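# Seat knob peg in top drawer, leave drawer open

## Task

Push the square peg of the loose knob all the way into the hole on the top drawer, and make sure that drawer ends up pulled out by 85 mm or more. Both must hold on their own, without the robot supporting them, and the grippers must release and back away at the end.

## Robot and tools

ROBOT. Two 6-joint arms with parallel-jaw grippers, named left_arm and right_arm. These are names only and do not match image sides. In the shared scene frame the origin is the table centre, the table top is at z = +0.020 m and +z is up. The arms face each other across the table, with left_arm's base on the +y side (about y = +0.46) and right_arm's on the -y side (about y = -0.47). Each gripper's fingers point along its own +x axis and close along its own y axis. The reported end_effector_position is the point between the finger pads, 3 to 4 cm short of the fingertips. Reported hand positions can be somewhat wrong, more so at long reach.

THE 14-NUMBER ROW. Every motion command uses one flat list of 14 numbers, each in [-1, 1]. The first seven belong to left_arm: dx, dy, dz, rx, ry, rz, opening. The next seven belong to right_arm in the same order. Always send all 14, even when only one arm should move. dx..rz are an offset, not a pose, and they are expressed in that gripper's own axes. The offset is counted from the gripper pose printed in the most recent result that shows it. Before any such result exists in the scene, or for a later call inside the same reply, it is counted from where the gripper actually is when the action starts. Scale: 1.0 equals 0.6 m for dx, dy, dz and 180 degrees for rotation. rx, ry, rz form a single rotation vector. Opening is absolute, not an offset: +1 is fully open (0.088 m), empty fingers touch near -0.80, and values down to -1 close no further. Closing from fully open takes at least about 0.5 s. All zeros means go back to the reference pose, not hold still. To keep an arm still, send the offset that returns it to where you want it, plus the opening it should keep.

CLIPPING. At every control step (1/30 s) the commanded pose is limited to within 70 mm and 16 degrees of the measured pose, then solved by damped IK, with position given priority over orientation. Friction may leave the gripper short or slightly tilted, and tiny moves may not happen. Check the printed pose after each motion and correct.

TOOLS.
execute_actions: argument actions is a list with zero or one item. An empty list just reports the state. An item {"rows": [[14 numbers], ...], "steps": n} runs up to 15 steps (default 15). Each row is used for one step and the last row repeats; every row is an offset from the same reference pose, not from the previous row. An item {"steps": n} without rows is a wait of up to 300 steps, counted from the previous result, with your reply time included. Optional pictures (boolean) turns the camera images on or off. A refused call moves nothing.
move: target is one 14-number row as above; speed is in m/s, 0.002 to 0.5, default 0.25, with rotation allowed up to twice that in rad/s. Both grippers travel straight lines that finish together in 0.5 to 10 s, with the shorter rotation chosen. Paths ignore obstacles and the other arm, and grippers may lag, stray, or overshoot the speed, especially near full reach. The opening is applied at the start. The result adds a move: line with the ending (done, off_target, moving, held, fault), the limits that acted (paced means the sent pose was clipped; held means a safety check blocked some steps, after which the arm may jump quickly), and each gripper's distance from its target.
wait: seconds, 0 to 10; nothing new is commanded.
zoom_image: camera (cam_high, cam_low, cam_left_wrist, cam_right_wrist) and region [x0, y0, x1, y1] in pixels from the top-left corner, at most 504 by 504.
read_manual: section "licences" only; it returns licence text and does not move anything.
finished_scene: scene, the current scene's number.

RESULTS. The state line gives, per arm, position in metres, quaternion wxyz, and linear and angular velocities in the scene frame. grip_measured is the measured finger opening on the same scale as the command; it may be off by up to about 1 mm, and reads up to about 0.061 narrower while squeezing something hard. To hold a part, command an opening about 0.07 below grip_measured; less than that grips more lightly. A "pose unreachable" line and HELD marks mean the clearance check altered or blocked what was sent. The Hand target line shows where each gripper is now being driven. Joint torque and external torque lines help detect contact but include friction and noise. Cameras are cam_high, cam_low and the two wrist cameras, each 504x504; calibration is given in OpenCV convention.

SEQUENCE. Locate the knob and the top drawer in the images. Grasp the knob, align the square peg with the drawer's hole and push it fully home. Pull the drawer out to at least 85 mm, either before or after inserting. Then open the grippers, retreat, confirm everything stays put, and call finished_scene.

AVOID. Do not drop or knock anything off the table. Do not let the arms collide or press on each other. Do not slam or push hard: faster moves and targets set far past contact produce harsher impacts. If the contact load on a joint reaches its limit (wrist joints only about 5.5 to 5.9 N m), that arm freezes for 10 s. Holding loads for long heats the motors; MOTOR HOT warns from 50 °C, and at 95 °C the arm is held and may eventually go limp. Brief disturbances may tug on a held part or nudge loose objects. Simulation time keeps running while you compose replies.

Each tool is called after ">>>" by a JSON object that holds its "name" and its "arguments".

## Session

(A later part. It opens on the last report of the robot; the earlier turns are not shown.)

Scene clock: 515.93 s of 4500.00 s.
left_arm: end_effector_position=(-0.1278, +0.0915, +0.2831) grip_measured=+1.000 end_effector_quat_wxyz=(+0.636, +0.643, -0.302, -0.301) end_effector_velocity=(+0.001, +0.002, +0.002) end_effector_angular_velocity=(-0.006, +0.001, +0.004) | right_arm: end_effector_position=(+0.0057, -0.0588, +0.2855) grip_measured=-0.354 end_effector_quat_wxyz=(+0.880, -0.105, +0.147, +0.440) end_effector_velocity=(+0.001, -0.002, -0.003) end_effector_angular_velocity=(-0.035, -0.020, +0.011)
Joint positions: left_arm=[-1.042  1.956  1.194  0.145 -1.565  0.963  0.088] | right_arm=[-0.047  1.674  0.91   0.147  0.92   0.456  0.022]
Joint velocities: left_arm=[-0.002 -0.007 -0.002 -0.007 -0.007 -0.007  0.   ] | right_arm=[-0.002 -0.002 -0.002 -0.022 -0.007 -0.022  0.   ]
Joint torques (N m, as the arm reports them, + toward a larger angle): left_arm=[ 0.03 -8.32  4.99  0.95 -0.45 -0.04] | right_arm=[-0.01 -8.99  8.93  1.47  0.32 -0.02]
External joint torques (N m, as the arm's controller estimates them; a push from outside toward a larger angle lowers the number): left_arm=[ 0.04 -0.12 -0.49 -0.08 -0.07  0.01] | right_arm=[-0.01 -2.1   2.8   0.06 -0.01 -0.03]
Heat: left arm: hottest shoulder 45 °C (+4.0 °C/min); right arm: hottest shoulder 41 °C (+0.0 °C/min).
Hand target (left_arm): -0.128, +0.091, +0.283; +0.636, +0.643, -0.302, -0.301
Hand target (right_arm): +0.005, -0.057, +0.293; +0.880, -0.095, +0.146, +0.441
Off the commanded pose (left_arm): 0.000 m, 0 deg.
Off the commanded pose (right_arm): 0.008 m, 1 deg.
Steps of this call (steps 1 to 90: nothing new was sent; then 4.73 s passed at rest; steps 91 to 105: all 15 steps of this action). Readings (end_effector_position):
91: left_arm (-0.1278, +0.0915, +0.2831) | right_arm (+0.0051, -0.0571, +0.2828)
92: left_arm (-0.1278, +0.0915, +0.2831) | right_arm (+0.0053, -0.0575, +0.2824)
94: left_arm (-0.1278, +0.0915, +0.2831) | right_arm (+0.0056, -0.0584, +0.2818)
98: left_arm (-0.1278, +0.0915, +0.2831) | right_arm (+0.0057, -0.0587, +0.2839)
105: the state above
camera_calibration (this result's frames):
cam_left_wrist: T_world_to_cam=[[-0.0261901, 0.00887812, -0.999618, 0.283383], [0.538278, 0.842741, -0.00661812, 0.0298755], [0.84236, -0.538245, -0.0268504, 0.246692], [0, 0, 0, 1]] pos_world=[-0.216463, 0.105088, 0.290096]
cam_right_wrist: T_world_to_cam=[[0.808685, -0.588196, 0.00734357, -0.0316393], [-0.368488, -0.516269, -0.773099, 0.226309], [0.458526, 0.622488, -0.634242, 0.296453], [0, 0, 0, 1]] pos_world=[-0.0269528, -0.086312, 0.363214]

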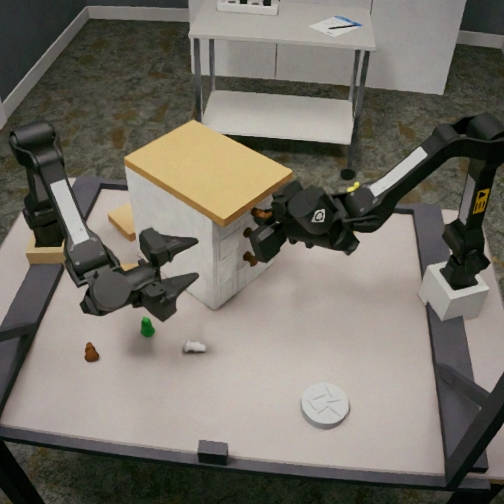

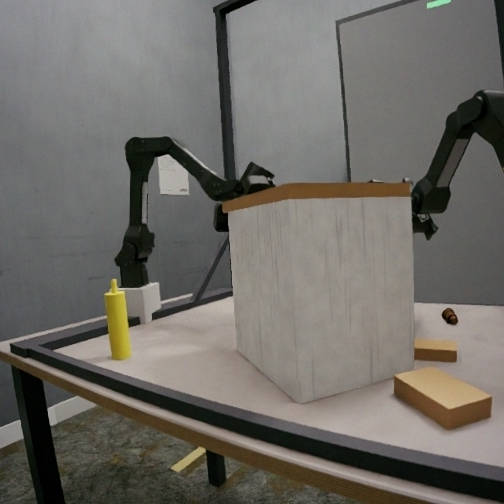

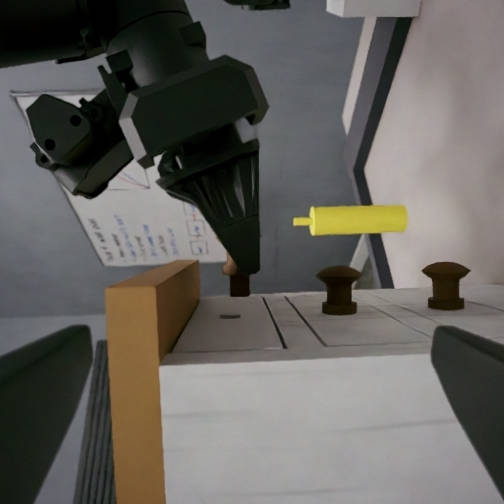

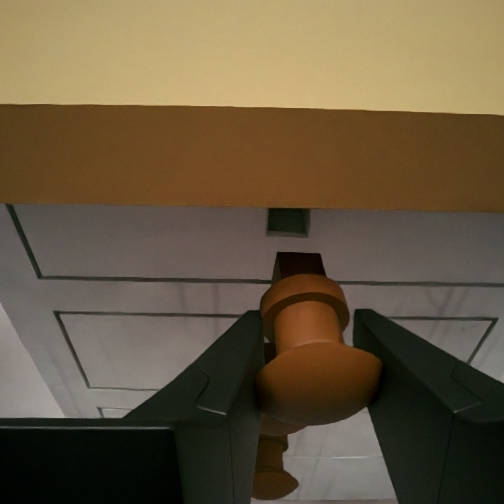

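>>> {"name": "execute_actions", "arguments": {"actions": [{"rows":[[0,0,0,0,0,0,1.0,-0.005,0.0014,0.012,0,-0.003,0,-0.6],[0,0,0,0,0,0,1.0,-0.009,0.0027,0.024,0,-0.006,0,-0.6]],"steps":15}]}}

>>> {"name": "zoom_image", "arguments": {"camera": "cam_left_wrist", "region": [160,230,280,350]}}

>>> {"name": "zoom_image", "arguments": {"camera": "cam_right_wrist", "region": [200,130,400,330]}}

Scene clock: 527.03 s of 4500.00 s.
left_arm: end_effector_position=(-0.1278, +0.0915, +0.2831) grip_measured=+1.000 end_effector_quat_wxyz=(+0.636, +0.643, -0.302, -0.301) end_effector_velocity=(+0.002, +0.003, +0.002) end_effector_angular_velocity=(-0.010, -0.008, +0.016) | right_arm: end_effector_position=(+0.0052, -0.0588, +0.2927) grip_measured=-0.354 end_effector_quat_wxyz=(+0.880, -0.108, +0.142, +0.439) end_effector_velocity=(+0.002, -0.002, -0.001) end_effector_angular_velocity=(-0.019, -0.015, -0.006)
Joint positions: left_arm=[-1.042  1.956  1.194  0.145 -1.565  0.963  0.088] | right_arm=[-0.044  1.662  0.924  0.124  0.927  0.443  0.022]
Joint velocities: left_arm=[-0.002 -0.002 -0.002 -0.007 -0.022 -0.007  0.   ] | right_arm=[-0.002 -0.002  0.002 -0.022  0.007 -0.007 -0.   ]
Joint torques (N m, as the arm reports them, + toward a larger angle): left_arm=[-0.11 -8.36  4.94  0.97 -0.39 -0.07] | right_arm=[ 0.31 -8.71  9.08  1.47  0.52 -0.16]
External joint torques (N m, as the arm's controller estimates them; a push from outside toward a larger angle lowers the number): left_arm=[-0.12 -0.21 -0.53 -0.06  0.   -0.02] | right_arm=[ 0.33 -1.75  2.82  0.06  0.17 -0.18]
Heat: left arm: hottest shoulder 46 °C (+5.0 °C/min); right arm: hottest shoulder 42 °C (+1.0 °C/min).
Hand target (left_arm): -0.128, +0.091, +0.283; +0.636, +0.643, -0.302, -0.301
Hand target (right_arm): +0.004, -0.057, +0.301; +0.881, -0.101, +0.139, +0.441
Off the commanded pose (left_arm): 0.000 m, 0 deg.
Off the commanded pose (right_arm): 0.008 m, 1 deg.
Steps of this call (steps 1 to 90: nothing new was sent; then 7.60 s passed at rest; steps 91 to 105: all 15 steps of this action). Readings (end_effector_position):
91: left_arm (-0.1278, +0.0915, +0.2831) | right_arm (+0.0058, -0.0590, +0.2852)
92: left_arm (-0.1278, +0.0915, +0.2831) | right_arm (+0.0059, -0.0592, +0.2857)
94: left_arm (-0.1278, +0.0915, +0.2831) | right_arm (+0.0058, -0.0593, +0.2873)
98: left_arm (-0.1278, +0.0915, +0.2831) | right_arm (+0.0053, -0.0586, +0.2922)
105: the state above
camera_calibration (this result's frames):
cam_left_wrist: T_world_to_cam=[[-0.0261901, 0.00887812, -0.999618, 0.283383], [0.538278, 0.842741, -0.00661812, 0.0298755], [0.84236, -0.538245, -0.0268504, 0.246692], [0, 0, 0, 1]] pos_world=[-0.216463, 0.105088, 0.290096]
cam_right_wrist: T_world_to_cam=[[0.809167, -0.587303, 0.0180073, -0.0343542], [-0.358759, -0.518093, -0.776448, 0.232482], [0.46534, 0.621815, -0.629924, 0.29995], [0, 0, 0, 1]] pos_world=[-0.0283752, -0.0862424, 0.370074]

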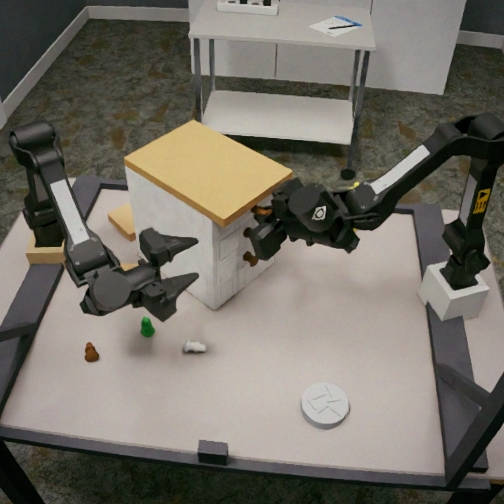

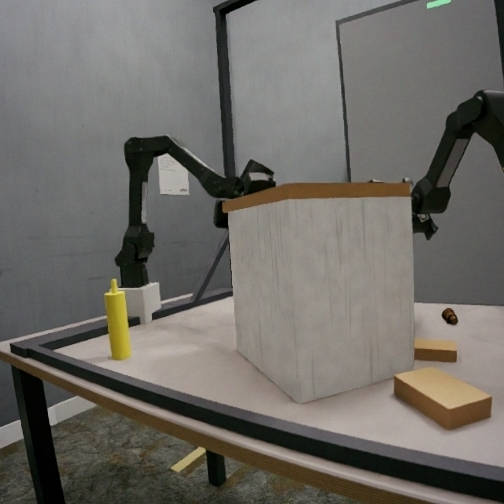

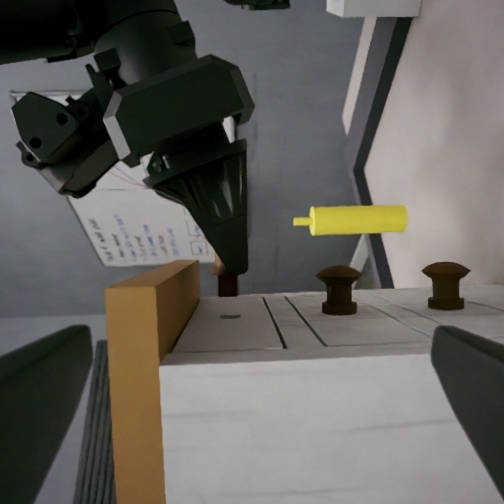

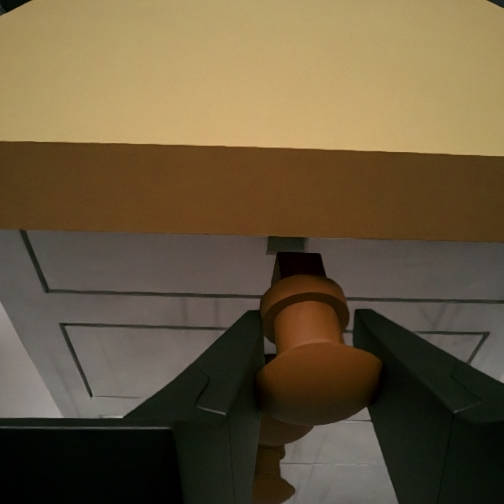

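Region (160, 230, 280, 350) of cam_left_wrist's 504x504 image, scaled by 4.200, with more detail than that image has.

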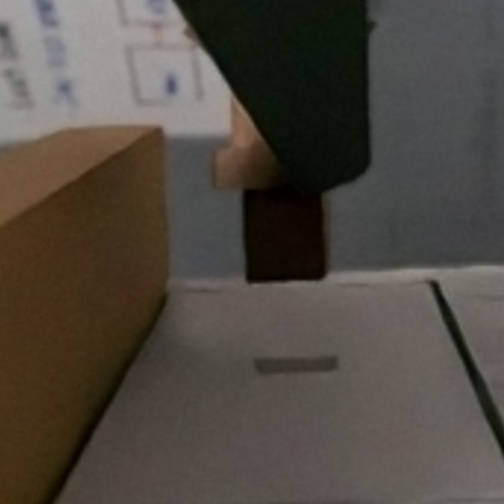

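Region (200, 130, 400, 330) of cam_right_wrist's 504x504 image, scaled by 2.520, with more detail than that image has.

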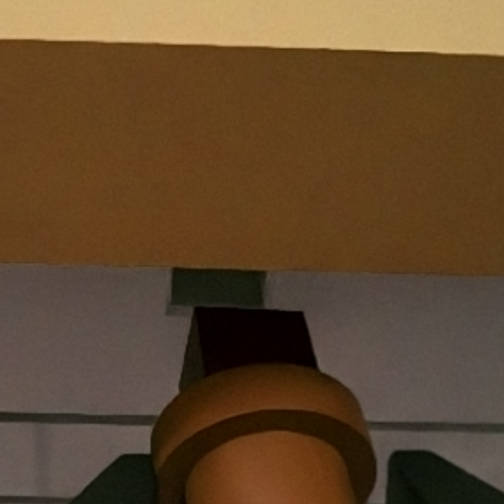

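>>> {"name": "execute_actions", "arguments": {"actions": [{"rows":[[0,0,0,0,0,0,1.0,0,0.004,0,0,-0.004,0,-0.6],[0,0,0,0,0,0,1.0,0,0.008,0,0,-0.008,0,-0.6]],"steps":15}]}}

>>> {"name": "zoom_image", "arguments": {"camera": "cam_left_wrist", "region": [160,230,280,350]}}

>>> {"name": "zoom_image", "arguments": {"camera": "cam_right_wrist", "region": [200,130,400,330]}}

Scene clock: 531.93 s of 4500.00 s.
left_arm: end_effector_position=(-0.1278, +0.0915, +0.2831) grip_measured=+1.000 end_effector_quat_wxyz=(+0.636, +0.643, -0.302, -0.301) end_effector_velocity=(-0.000, +0.001, +0.000) end_effector_angular_velocity=(+0.019, -0.016, -0.008) | right_arm: end_effector_position=(+0.0021, -0.0554, +0.2975) grip_measured=-0.354 end_effector_quat_wxyz=(+0.882, -0.094, +0.133, +0.442) end_effector_velocity=(+0.002, -0.000, +0.002) end_effector_angular_velocity=(+0.004, -0.007, -0.006)
Joint positions: left_arm=[-1.042  1.956  1.194  0.145 -1.565  0.963  0.088] | right_arm=[-0.037  1.669  0.924  0.174  0.941  0.427  0.022]
Joint velocities: left_arm=[-0.002 -0.007 -0.002 -0.022  0.007  0.007  0.   ] | right_arm=[-0.002 -0.002 -0.002  0.007  0.007 -0.007  0.   ]
Joint torques (N m, as the arm reports them, + toward a larger angle): left_arm=[ 0.09 -8.35  4.94  0.99 -0.42 -0.08] | right_arm=[ 0.28 -6.38  6.79  1.72  0.48 -0.17]
External joint torques (N m, as the arm's controller estimates them; a push from outside toward a larger angle lowers the number): left_arm=[ 0.09 -0.12 -0.56 -0.04 -0.03 -0.03] | right_arm=[ 0.29  0.59  0.58  0.3   0.16 -0.18]
Heat: left arm: hottest shoulder 46 °C (+5.0 °C/min); right arm: hottest shoulder 42 °C (+0.0 °C/min).
Hand target (left_arm): -0.128, +0.091, +0.283; +0.636, +0.643, -0.302, -0.301
Hand target (right_arm): +0.001, -0.056, +0.293; +0.882, -0.103, +0.131, +0.441
Off the commanded pose (left_arm): 0.000 m, 0 deg.
Off the commanded pose (right_arm): 0.005 m, 1 deg.
Steps of this call (steps 1 to 90: nothing new was sent; then 1.40 s passed at rest; steps 91 to 105: all 15 steps of this action). Readings (end_effector_position):
91: left_arm (-0.1278, +0.0915, +0.2831) | right_arm (+0.0053, -0.0588, +0.2930)
92: left_arm (-0.1278, +0.0915, +0.2831) | right_arm (+0.0050, -0.0583, +0.2942)
94: left_arm (-0.1278, +0.0915, +0.2831) | right_arm (+0.0038, -0.0570, +0.2964)
98: left_arm (-0.1278, +0.0915, +0.2831) | right_arm (+0.0022, -0.0560, +0.2976)
105: the state above
camera_calibration (this result's frames):
cam_left_wrist: T_world_to_cam=[[-0.0261901, 0.00887812, -0.999618, 0.283383], [0.538278, 0.842741, -0.00661812, 0.0298755], [0.84236, -0.538245, -0.0268504, 0.246692], [0, 0, 0, 1]] pos_world=[-0.216463, 0.105088, 0.290096]
cam_right_wrist: T_world_to_cam=[[0.809818, -0.586679, 0.00146706, -0.025004], [-0.355166, -0.492239, -0.794706, 0.243657], [0.466959, 0.643047, -0.606992, 0.296586], [0, 0, 0, 1]] pos_world=[-0.0317063, -0.0854508, 0.373698]

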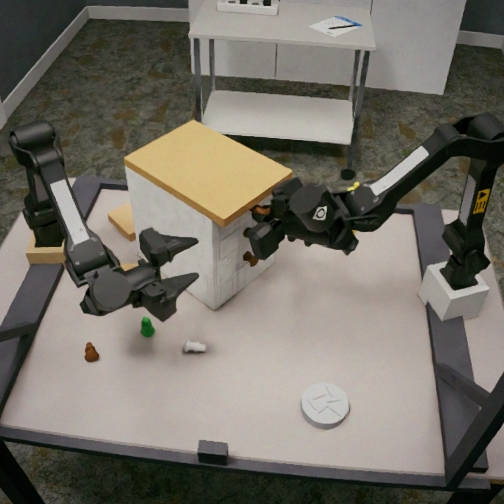

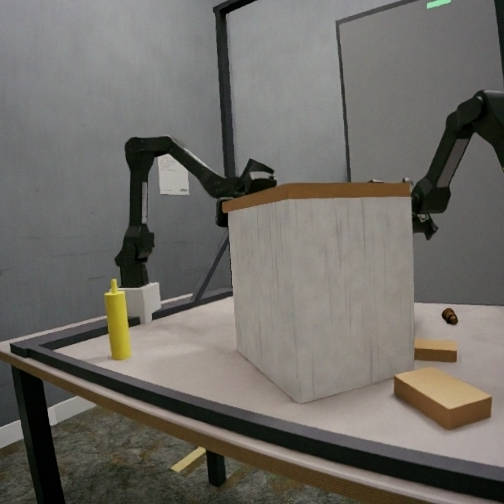

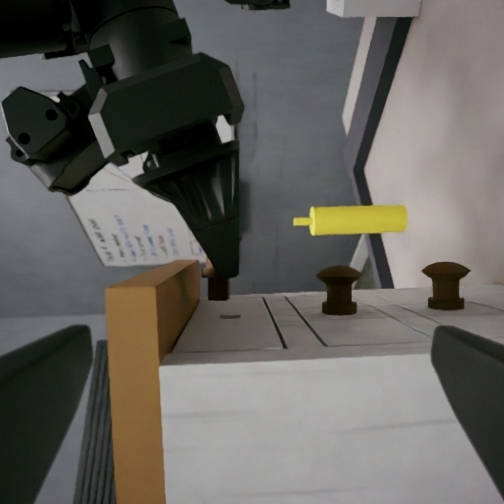

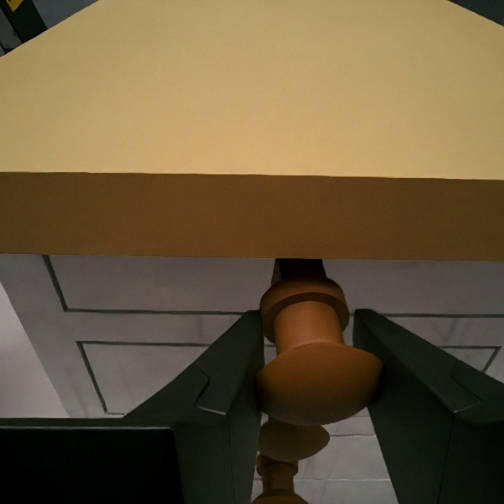

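Region (160, 230, 280, 350) of cam_left_wrist's 504x504 image, scaled by 4.200, with more detail than that image has.

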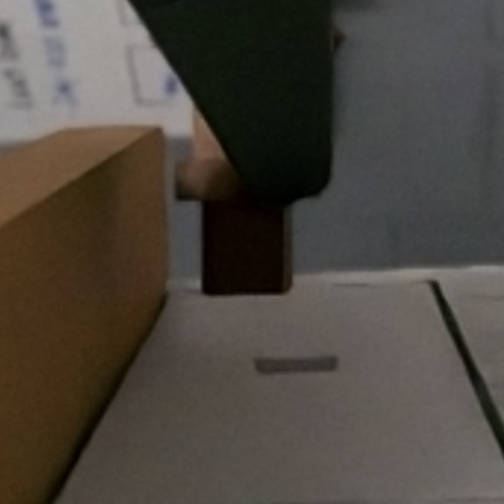

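Region (200, 130, 400, 330) of cam_right_wrist's 504x504 image, scaled by 2.520, with more detail than that image has.

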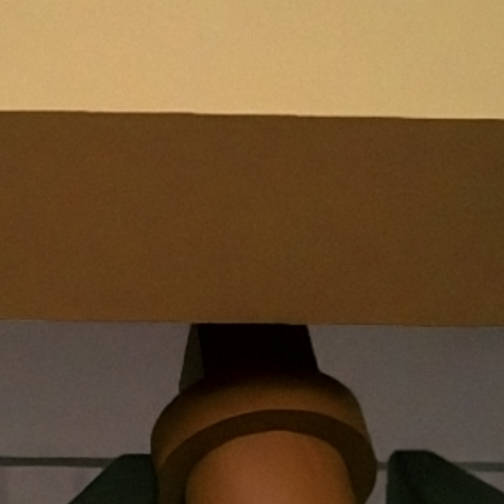

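>>> {"name": "execute_actions", "arguments": {"actions": [{"rows":[[0,0,0,0,0,0,1.0,0.0024,0,-0.007,0,0,0,-0.6],[0,0,0,0,0,0,1.0,0.0047,0,-0.0133,0,0,0,-0.6]],"steps":15}]}}

>>> {"name": "zoom_image", "arguments": {"camera": "cam_left_wrist", "region": [160,230,280,350]}}

>>> {"name": "zoom_image", "arguments": {"camera": "cam_right_wrist", "region": [200,130,400,330]}}

Scene clock: 538.83 s of 4500.00 s.
left_arm: end_effector_position=(-0.1278, +0.0915, +0.2831) grip_measured=+1.000 end_effector_quat_wxyz=(+0.636, +0.643, -0.302, -0.301) end_effector_velocity=(+0.003, +0.001, -0.001) end_effector_angular_velocity=(-0.009, +0.005, +0.008) | right_arm: end_effector_position=(+0.0014, -0.0536, +0.2977) grip_measured=-0.354 end_effector_quat_wxyz=(+0.882, -0.083, +0.132, +0.444) end_effector_velocity=(+0.001, -0.000, -0.001) end_effector_angular_velocity=(-0.003, -0.001, +0.006)
Joint positions: left_arm=[-1.042  1.956  1.194  0.145 -1.565  0.963  0.088] | right_arm=[-0.037  1.675  0.918  0.209  0.941  0.427  0.022]
Joint velocities: left_arm=[ 0.002 -0.002 -0.007 -0.007 -0.007 -0.022  0.   ] | right_arm=[-0.002 -0.002 -0.007  0.007 -0.007 -0.007  0.   ]
Joint torques (N m, as the arm reports them, + toward a larger angle): left_arm=[-0.12 -8.29  5.01  0.99 -0.39 -0.06] | right_arm=[-0.04 -6.39  5.62  1.77  0.26 -0.02]
External joint torques (N m, as the arm's controller estimates them; a push from outside toward a larger angle lowers the number): left_arm=[-0.17 -0.1  -0.46 -0.04  0.    0.  ] | right_arm=[-0.05  0.63 -0.62  0.32 -0.04 -0.03]
Heat: left arm: hottest shoulder 46 °C (+4.0 °C/min); right arm: hottest shoulder 42 °C (+0.0 °C/min).
Hand target (left_arm): -0.128, +0.091, +0.283; +0.636, +0.643, -0.302, -0.301
Hand target (right_arm): +0.003, -0.056, +0.289; +0.882, -0.094, +0.133, +0.442
Off the commanded pose (left_arm): 0.000 m, 0 deg.
Off the commanded pose (right_arm): 0.009 m, 1 deg.
Steps of this call (steps 1 to 90: nothing new was sent; then 3.40 s passed at rest; steps 91 to 105: all 15 steps of this action). Readings (end_effector_position):
91: left_arm (-0.1278, +0.0915, +0.2831) | right_arm (+0.0020, -0.0551, +0.2978)
92: left_arm (-0.1278, +0.0915, +0.2831) | right_arm (+0.0018, -0.0546, +0.2983)
94: left_arm (-0.1278, +0.0915, +0.2831) | right_arm (+0.0015, -0.0538, +0.2990)
98: left_arm (-0.1278, +0.0915, +0.2831) | right_arm (+0.0014, -0.0536, +0.2982)
105: the state above
camera_calibration (this result's frames):
cam_left_wrist: T_world_to_cam=[[-0.0261901, 0.00887812, -0.999618, 0.283383], [0.538278, 0.842741, -0.00661812, 0.0298755], [0.84236, -0.538245, -0.0268504, 0.246692], [0, 0, 0, 1]] pos_world=[-0.216463, 0.105088, 0.290096]
cam_right_wrist: T_world_to_cam=[[0.809825, -0.586414, -0.0174015, -0.0177381], [-0.3615, -0.475424, -0.802054, 0.247617], [0.462062, 0.655813, -0.596999, 0.293634], [0, 0, 0, 1]] pos_world=[-0.0317986, -0.0852478, 0.373593]

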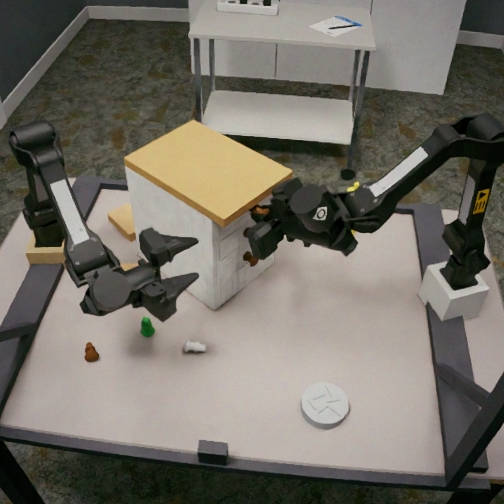

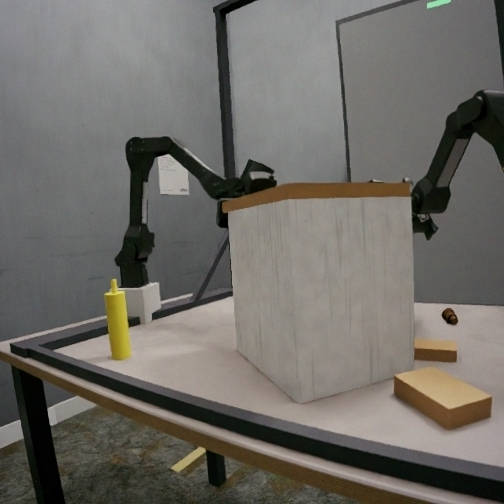

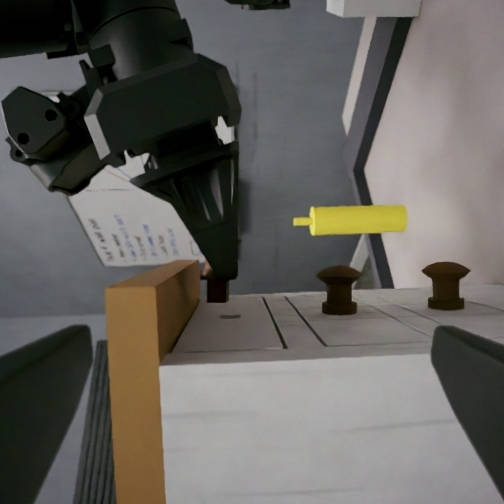

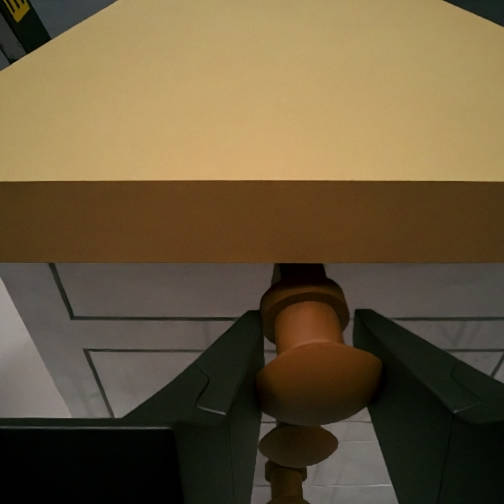

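Region (160, 230, 280, 350) of cam_left_wrist's 504x504 image, scaled by 4.200, with more detail than that image has.

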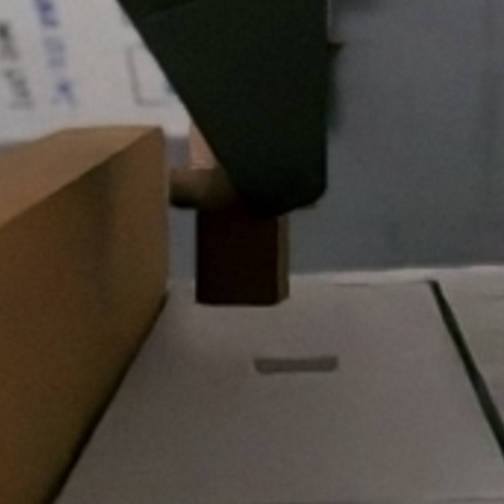

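Region (200, 130, 400, 330) of cam_right_wrist's 504x504 image, scaled by 2.520, with more detail than that image has.

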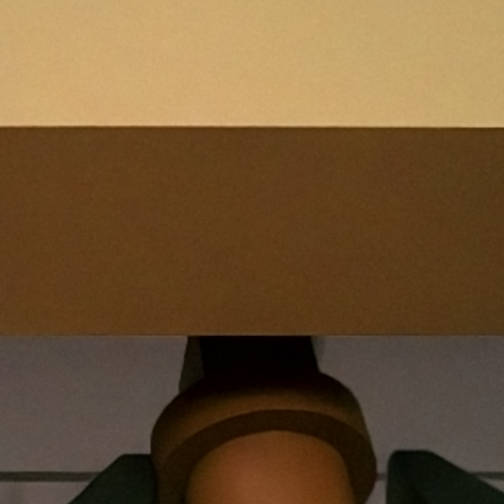

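>>> {"name": "move", "arguments": {"target": [0,0,0,0,0,0,1.0,-0.046,-0.007,-0.026,-0.0055,0.013,-0.0018,-0.6], "speed": 0.05}}

>>> {"name": "zoom_image", "arguments": {"camera": "cam_right_wrist", "region": [200,130,400,330]}}

Scene clock: 552.83 s of 4500.00 s.
left_arm: end_effector_position=(-0.1278, +0.0915, +0.2831) grip_measured=+1.000 end_effector_quat_wxyz=(+0.636, +0.643, -0.302, -0.301) end_effector_velocity=(-0.000, +0.001, -0.001) end_effector_angular_velocity=(-0.009, +0.005, +0.004) | right_arm: end_effector_position=(-0.0143, -0.0771, +0.2929) grip_measured=-0.354 end_effector_quat_wxyz=(+0.879, -0.099, +0.146, +0.442) end_effector_velocity=(+0.005, -0.005, -0.001) end_effector_angular_velocity=(-0.019, -0.020, -0.022)
Joint positions: left_arm=[-1.042  1.956  1.194  0.145 -1.565  0.963  0.088] | right_arm=[0.033 1.626 0.899 0.058 0.982 0.534 0.022]
Joint velocities: left_arm=[-0.002  0.002 -0.002  0.007 -0.007 -0.007  0.   ] | right_arm=[-0.002 -0.007 -0.002 -0.037  0.022  0.007  0.   ]
Joint torques (N m, as the arm reports them, + toward a larger angle): left_arm=[ 0.   -8.18  5.03  0.97 -0.42 -0.03] | right_arm=[ 0.33 -8.51  5.61  1.43  0.53  0.16]
External joint torques (N m, as the arm's controller estimates them; a push from outside toward a larger angle lowers the number): left_arm=[ 0.05 -0.07 -0.42 -0.05 -0.04  0.02] | right_arm=[ 0.36 -1.88 -0.59  0.07  0.15  0.15]
Heat: left arm: hottest shoulder 47 °C (+4.0 °C/min); right arm: hottest shoulder 42 °C (+0.0 °C/min).
Hand target (left_arm): -0.128, +0.091, +0.283; +0.636, +0.643, -0.302, -0.301
Hand target (right_arm): -0.014, -0.081, +0.292; +0.880, -0.101, +0.146, +0.441
Off the commanded pose (left_arm): 0.000 m, 0 deg.
Off the commanded pose (right_arm): 0.004 m, 0 deg.
After step 90, 10.00 s passed at rest.
move: done
camera_calibration (this result's frames):
cam_left_wrist: T_world_to_cam=[[-0.0261901, 0.00887812, -0.999618, 0.283383], [0.538278, 0.842741, -0.00661812, 0.0298755], [0.84236, -0.538245, -0.0268504, 0.246692], [0, 0, 0, 1]] pos_world=[-0.216463, 0.105088, 0.290096]
cam_right_wrist: T_world_to_cam=[[0.810678, -0.585484, -0.00296636, -0.0229988], [-0.370003, -0.508377, -0.777593, 0.21704], [0.45376, 0.631475, -0.628761, 0.320718], [0, 0, 0, 1]] pos_world=[-0.0465792, -0.105653, 0.370356]

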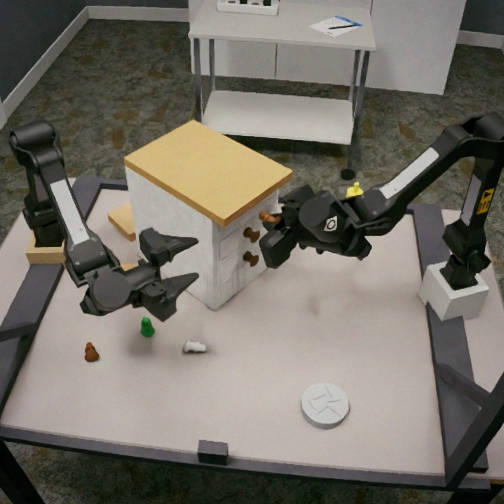

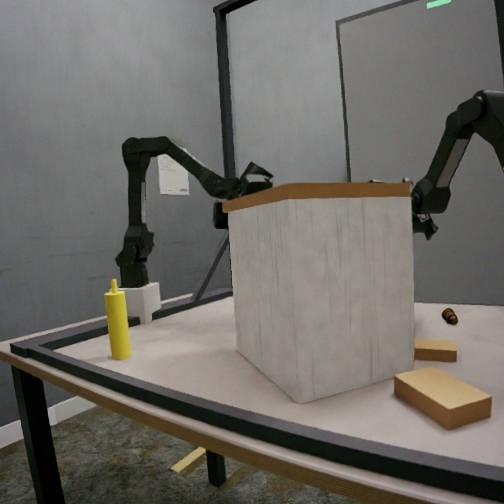

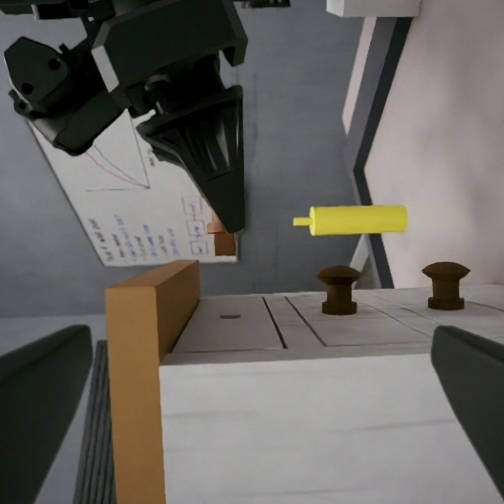

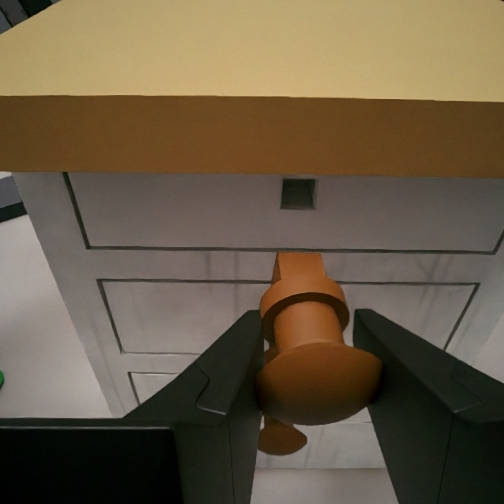

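Region (200, 130, 400, 330) of cam_right_wrist's 504x504 image, scaled by 2.520, with more detail than that image has.

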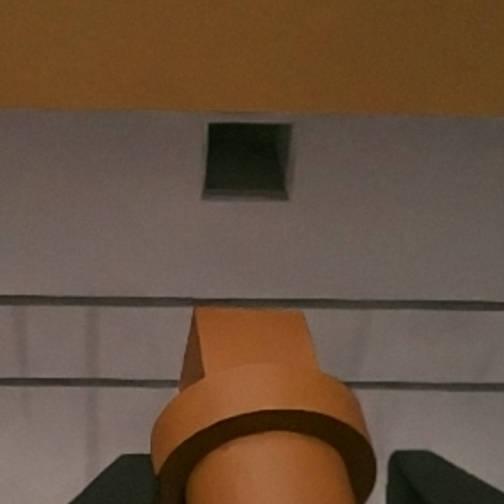

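>>> {"name": "move", "arguments": {"target": [0,0,0,0,0,0,1.0,0.052,-0.005,0.0147,-0.001,0,0,-0.6], "speed": 0.04}}

>>> {"name": "zoom_image", "arguments": {"camera": "cam_left_wrist", "region": [160,230,280,350]}}

>>> {"name": "zoom_image", "arguments": {"camera": "cam_right_wrist", "region": [200,130,400,330]}}

Scene clock: 557.80 s of 4500.00 s.
left_arm: end_effector_position=(-0.1278, +0.0915, +0.2831) grip_measured=+1.000 end_effector_quat_wxyz=(+0.636, +0.643, -0.302, -0.301) end_effector_velocity=(+0.001, +0.002, -0.000) end_effector_angular_velocity=(+0.006, -0.014, +0.004) | right_arm: end_effector_position=(+0.0077, -0.0569, +0.2898) grip_measured=-0.354 end_effector_quat_wxyz=(+0.880, -0.101, +0.145, +0.441) end_effector_velocity=(+0.002, -0.001, -0.002) end_effector_angular_velocity=(-0.014, -0.014, -0.006)
Joint positions: left_arm=[-1.042  1.956  1.194  0.145 -1.565  0.963  0.088] | right_arm=[-0.055  1.668  0.914  0.155  0.914  0.443  0.022]
Joint velocities: left_arm=[-0.002 -0.002 -0.002 -0.022 -0.007 -0.007  0.   ] | right_arm=[-0.002  0.002 -0.002 -0.007  0.007 -0.007 -0.   ]
Joint torques (N m, as the arm reports them, + toward a larger angle): left_arm=[-0.1  -8.35  4.76  1.   -0.38 -0.03] | right_arm=[-0.21 -6.39  8.97  1.75  0.14 -0.19]
External joint torques (N m, as the arm's controller estimates them; a push from outside toward a larger angle lowers the number): left_arm=[-0.05 -0.22 -0.69 -0.02  0.    0.03] | right_arm=[-0.19  0.51  2.84  0.34 -0.2  -0.21]
Heat: left arm: hottest shoulder 47 °C (+3.0 °C/min); right arm: hottest shoulder 42 °C (+1.0 °C/min).
Hand target (left_arm): -0.128, +0.091, +0.283; +0.636, +0.643, -0.302, -0.301
Hand target (right_arm): +0.007, -0.053, +0.291; +0.879, -0.100, +0.146, +0.443
Off the commanded pose (left_arm): 0.000 m, 0 deg.
Off the commanded pose (right_arm): 0.004 m, 0 deg.
After step 90, 0.80 s passed at rest.
move: done
camera_calibration (this result's frames):
cam_left_wrist: T_world_to_cam=[[-0.0261901, 0.00887812, -0.999618, 0.283383], [0.538278, 0.842741, -0.00661812, 0.0298755], [0.84236, -0.538245, -0.0268504, 0.246692], [0, 0, 0, 1]] pos_world=[-0.216463, 0.105088, 0.290096]
cam_right_wrist: T_world_to_cam=[[0.809642, -0.586922, 0.00160006, -0.0303909], [-0.368096, -0.509897, -0.777503, 0.232952], [0.457149, 0.62891, -0.628877, 0.295945], [0, 0, 0, 1]] pos_world=[-0.0249366, -0.0851781, 0.367282]

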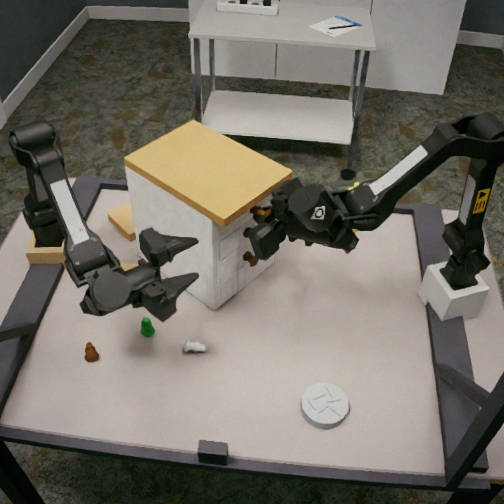

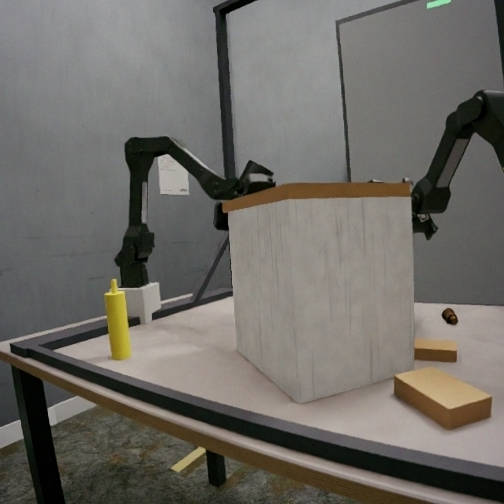

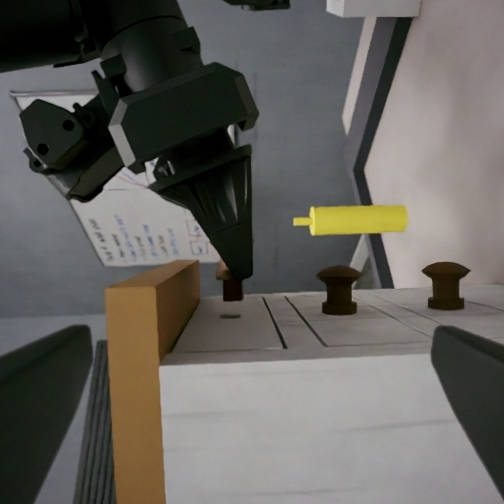

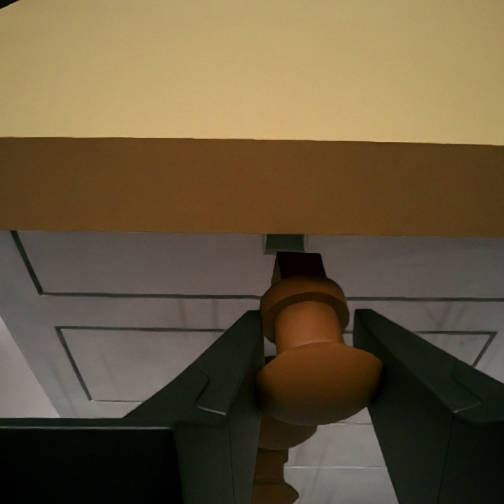

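Region (160, 230, 280, 350) of cam_left_wrist's 504x504 image, scaled by 4.200, with more detail than that image has.

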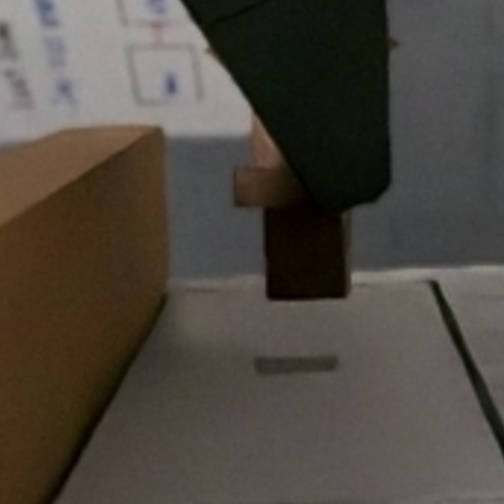

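Region (200, 130, 400, 330) of cam_right_wrist's 504x504 image, scaled by 2.520, with more detail than that image has.

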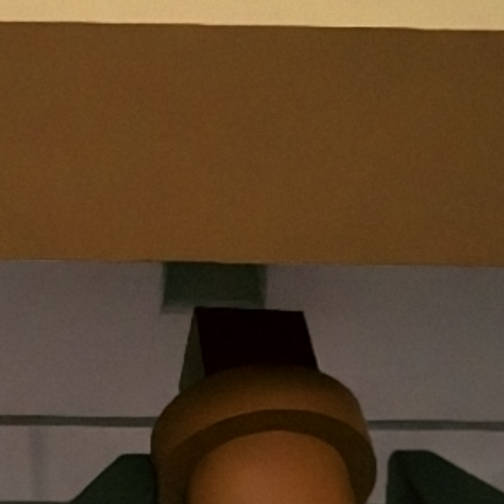

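>>> {"name": "execute_actions", "arguments": {"actions": [{"rows":[[0,0,0,0,0,0,1.0,0,0.004,0.001,0,0,0,-0.6],[0,0,0,0,0,0,1.0,-0.001,0.008,0.003,0,0,0,-0.6]],"steps":15}]}}

>>> {"name": "zoom_image", "arguments": {"camera": "cam_left_wrist", "region": [160,230,280,350]}}

>>> {"name": "zoom_image", "arguments": {"camera": "cam_right_wrist", "region": [200,130,400,330]}}

Scene clock: 562.23 s of 4500.00 s.
left_arm: end_effector_position=(-0.1278, +0.0915, +0.2831) grip_measured=+1.000 end_effector_quat_wxyz=(+0.636, +0.643, -0.302, -0.301) end_effector_velocity=(-0.001, +0.003, +0.000) end_effector_angular_velocity=(+0.006, -0.014, -0.001) | right_arm: end_effector_position=(+0.0057, -0.0566, +0.2903) grip_measured=-0.354 end_effector_quat_wxyz=(+0.879, -0.103, +0.146, +0.442) end_effector_velocity=(-0.002, +0.001, -0.001) end_effector_angular_velocity=(-0.011, +0.005, +0.018)
Joint positions: left_arm=[-1.042  1.956  1.194  0.145 -1.565  0.963  0.088] | right_arm=[-0.05   1.67   0.922  0.141  0.914  0.446  0.022]
Joint velocities: left_arm=[-0.007 -0.002 -0.002 -0.007 -0.007  0.007  0.   ] | right_arm=[-0.002 -0.002  0.002 -0.007 -0.022 -0.007 -0.   ]
Joint torques (N m, as the arm reports them, + toward a larger angle): left_arm=[ 0.   -8.2   4.96  0.96 -0.44 -0.07] | right_arm=[ 0.33 -6.42  9.01  1.49  0.47  0.17]
External joint torques (N m, as the arm's controller estimates them; a push from outside toward a larger angle lowers the number): left_arm=[ 0.04 -0.04 -0.5  -0.06 -0.05 -0.01] | right_arm=[0.28 0.57 2.75 0.05 0.15 0.15]
Heat: left arm: hottest shoulder 47 °C (+3.0 °C/min); right arm: hottest shoulder 42 °C (+1.0 °C/min).
Hand target (left_arm): -0.128, +0.091, +0.283; +0.636, +0.643, -0.302, -0.301
Hand target (right_arm): +0.004, -0.054, +0.291; +0.880, -0.101, +0.145, +0.441
Off the commanded pose (left_arm): 0.000 m, 0 deg.
Off the commanded pose (right_arm): 0.003 m, 0 deg.
Steps of this call (steps 1 to 90: nothing new was sent; then 0.93 s passed at rest; steps 91 to 105: all 15 steps of this action). Readings (end_effector_position):
91: left_arm (-0.1278, +0.0915, +0.2831) | right_arm (+0.0078, -0.0567, +0.2897)
92: left_arm (-0.1278, +0.0915, +0.2831) | right_arm (+0.0078, -0.0567, +0.2898)
94: left_arm (-0.1278, +0.0915, +0.2831) | right_arm (+0.0073, -0.0566, +0.2898)
98: left_arm (-0.1278, +0.0915, +0.2831) | right_arm (+0.0060, -0.0564, +0.2904)
105: the state above
camera_calibration (this result's frames):
cam_left_wrist: T_world_to_cam=[[-0.0261901, 0.00887812, -0.999618, 0.283383], [0.538278, 0.842741, -0.00661812, 0.0298755], [0.84236, -0.538245, -0.0268504, 0.246692], [0, 0, 0, 1]] pos_world=[-0.216463, 0.105088, 0.290096]
cam_right_wrist: T_world_to_cam=[[0.811334, -0.584561, 0.00500204, -0.0294402], [-0.366112, -0.514773, -0.775223, 0.231823], [0.45574, 0.627134, -0.631668, 0.297663], [0, 0, 0, 1]] pos_world=[-0.0268981, -0.0845479, 0.367885]

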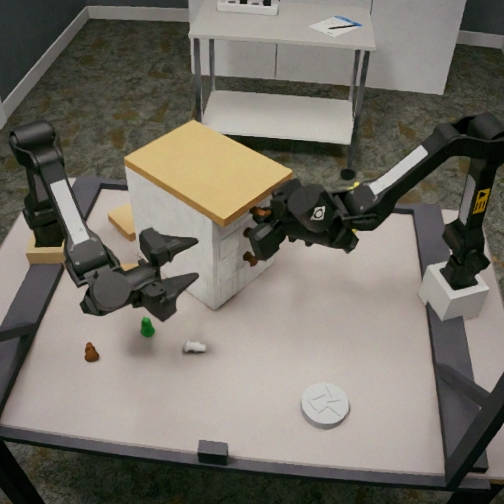

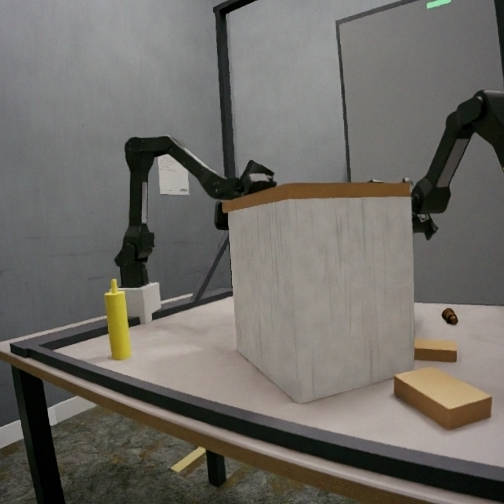

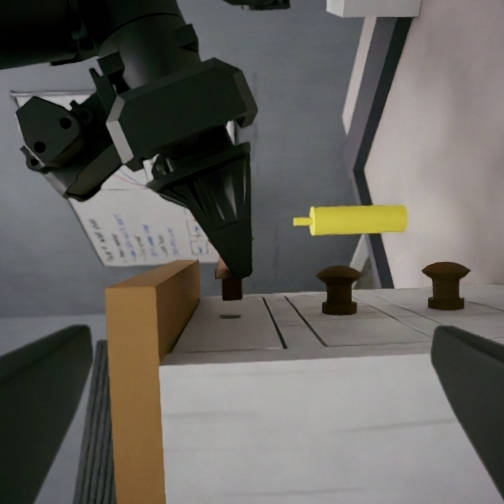

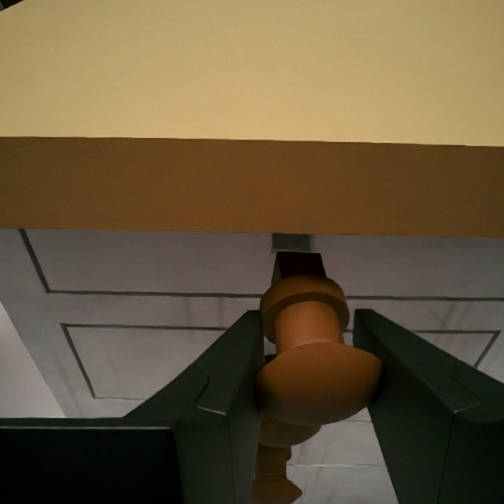

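Region (160, 230, 280, 350) of cam_left_wrist's 504x504 image, scaled by 4.200, with more detail than that image has.

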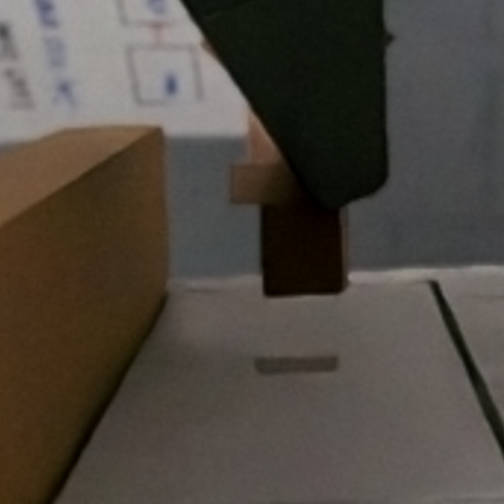

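Region (200, 130, 400, 330) of cam_right_wrist's 504x504 image, scaled by 2.520, with more detail than that image has.

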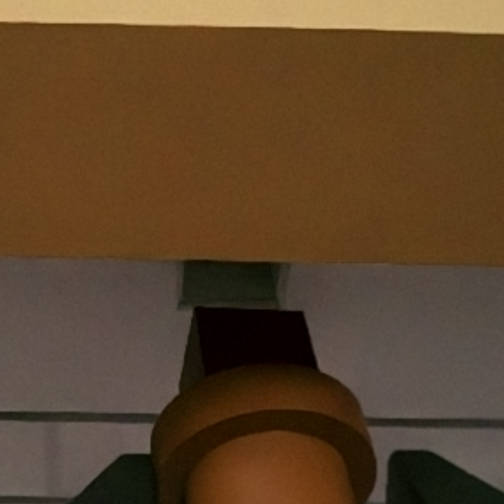

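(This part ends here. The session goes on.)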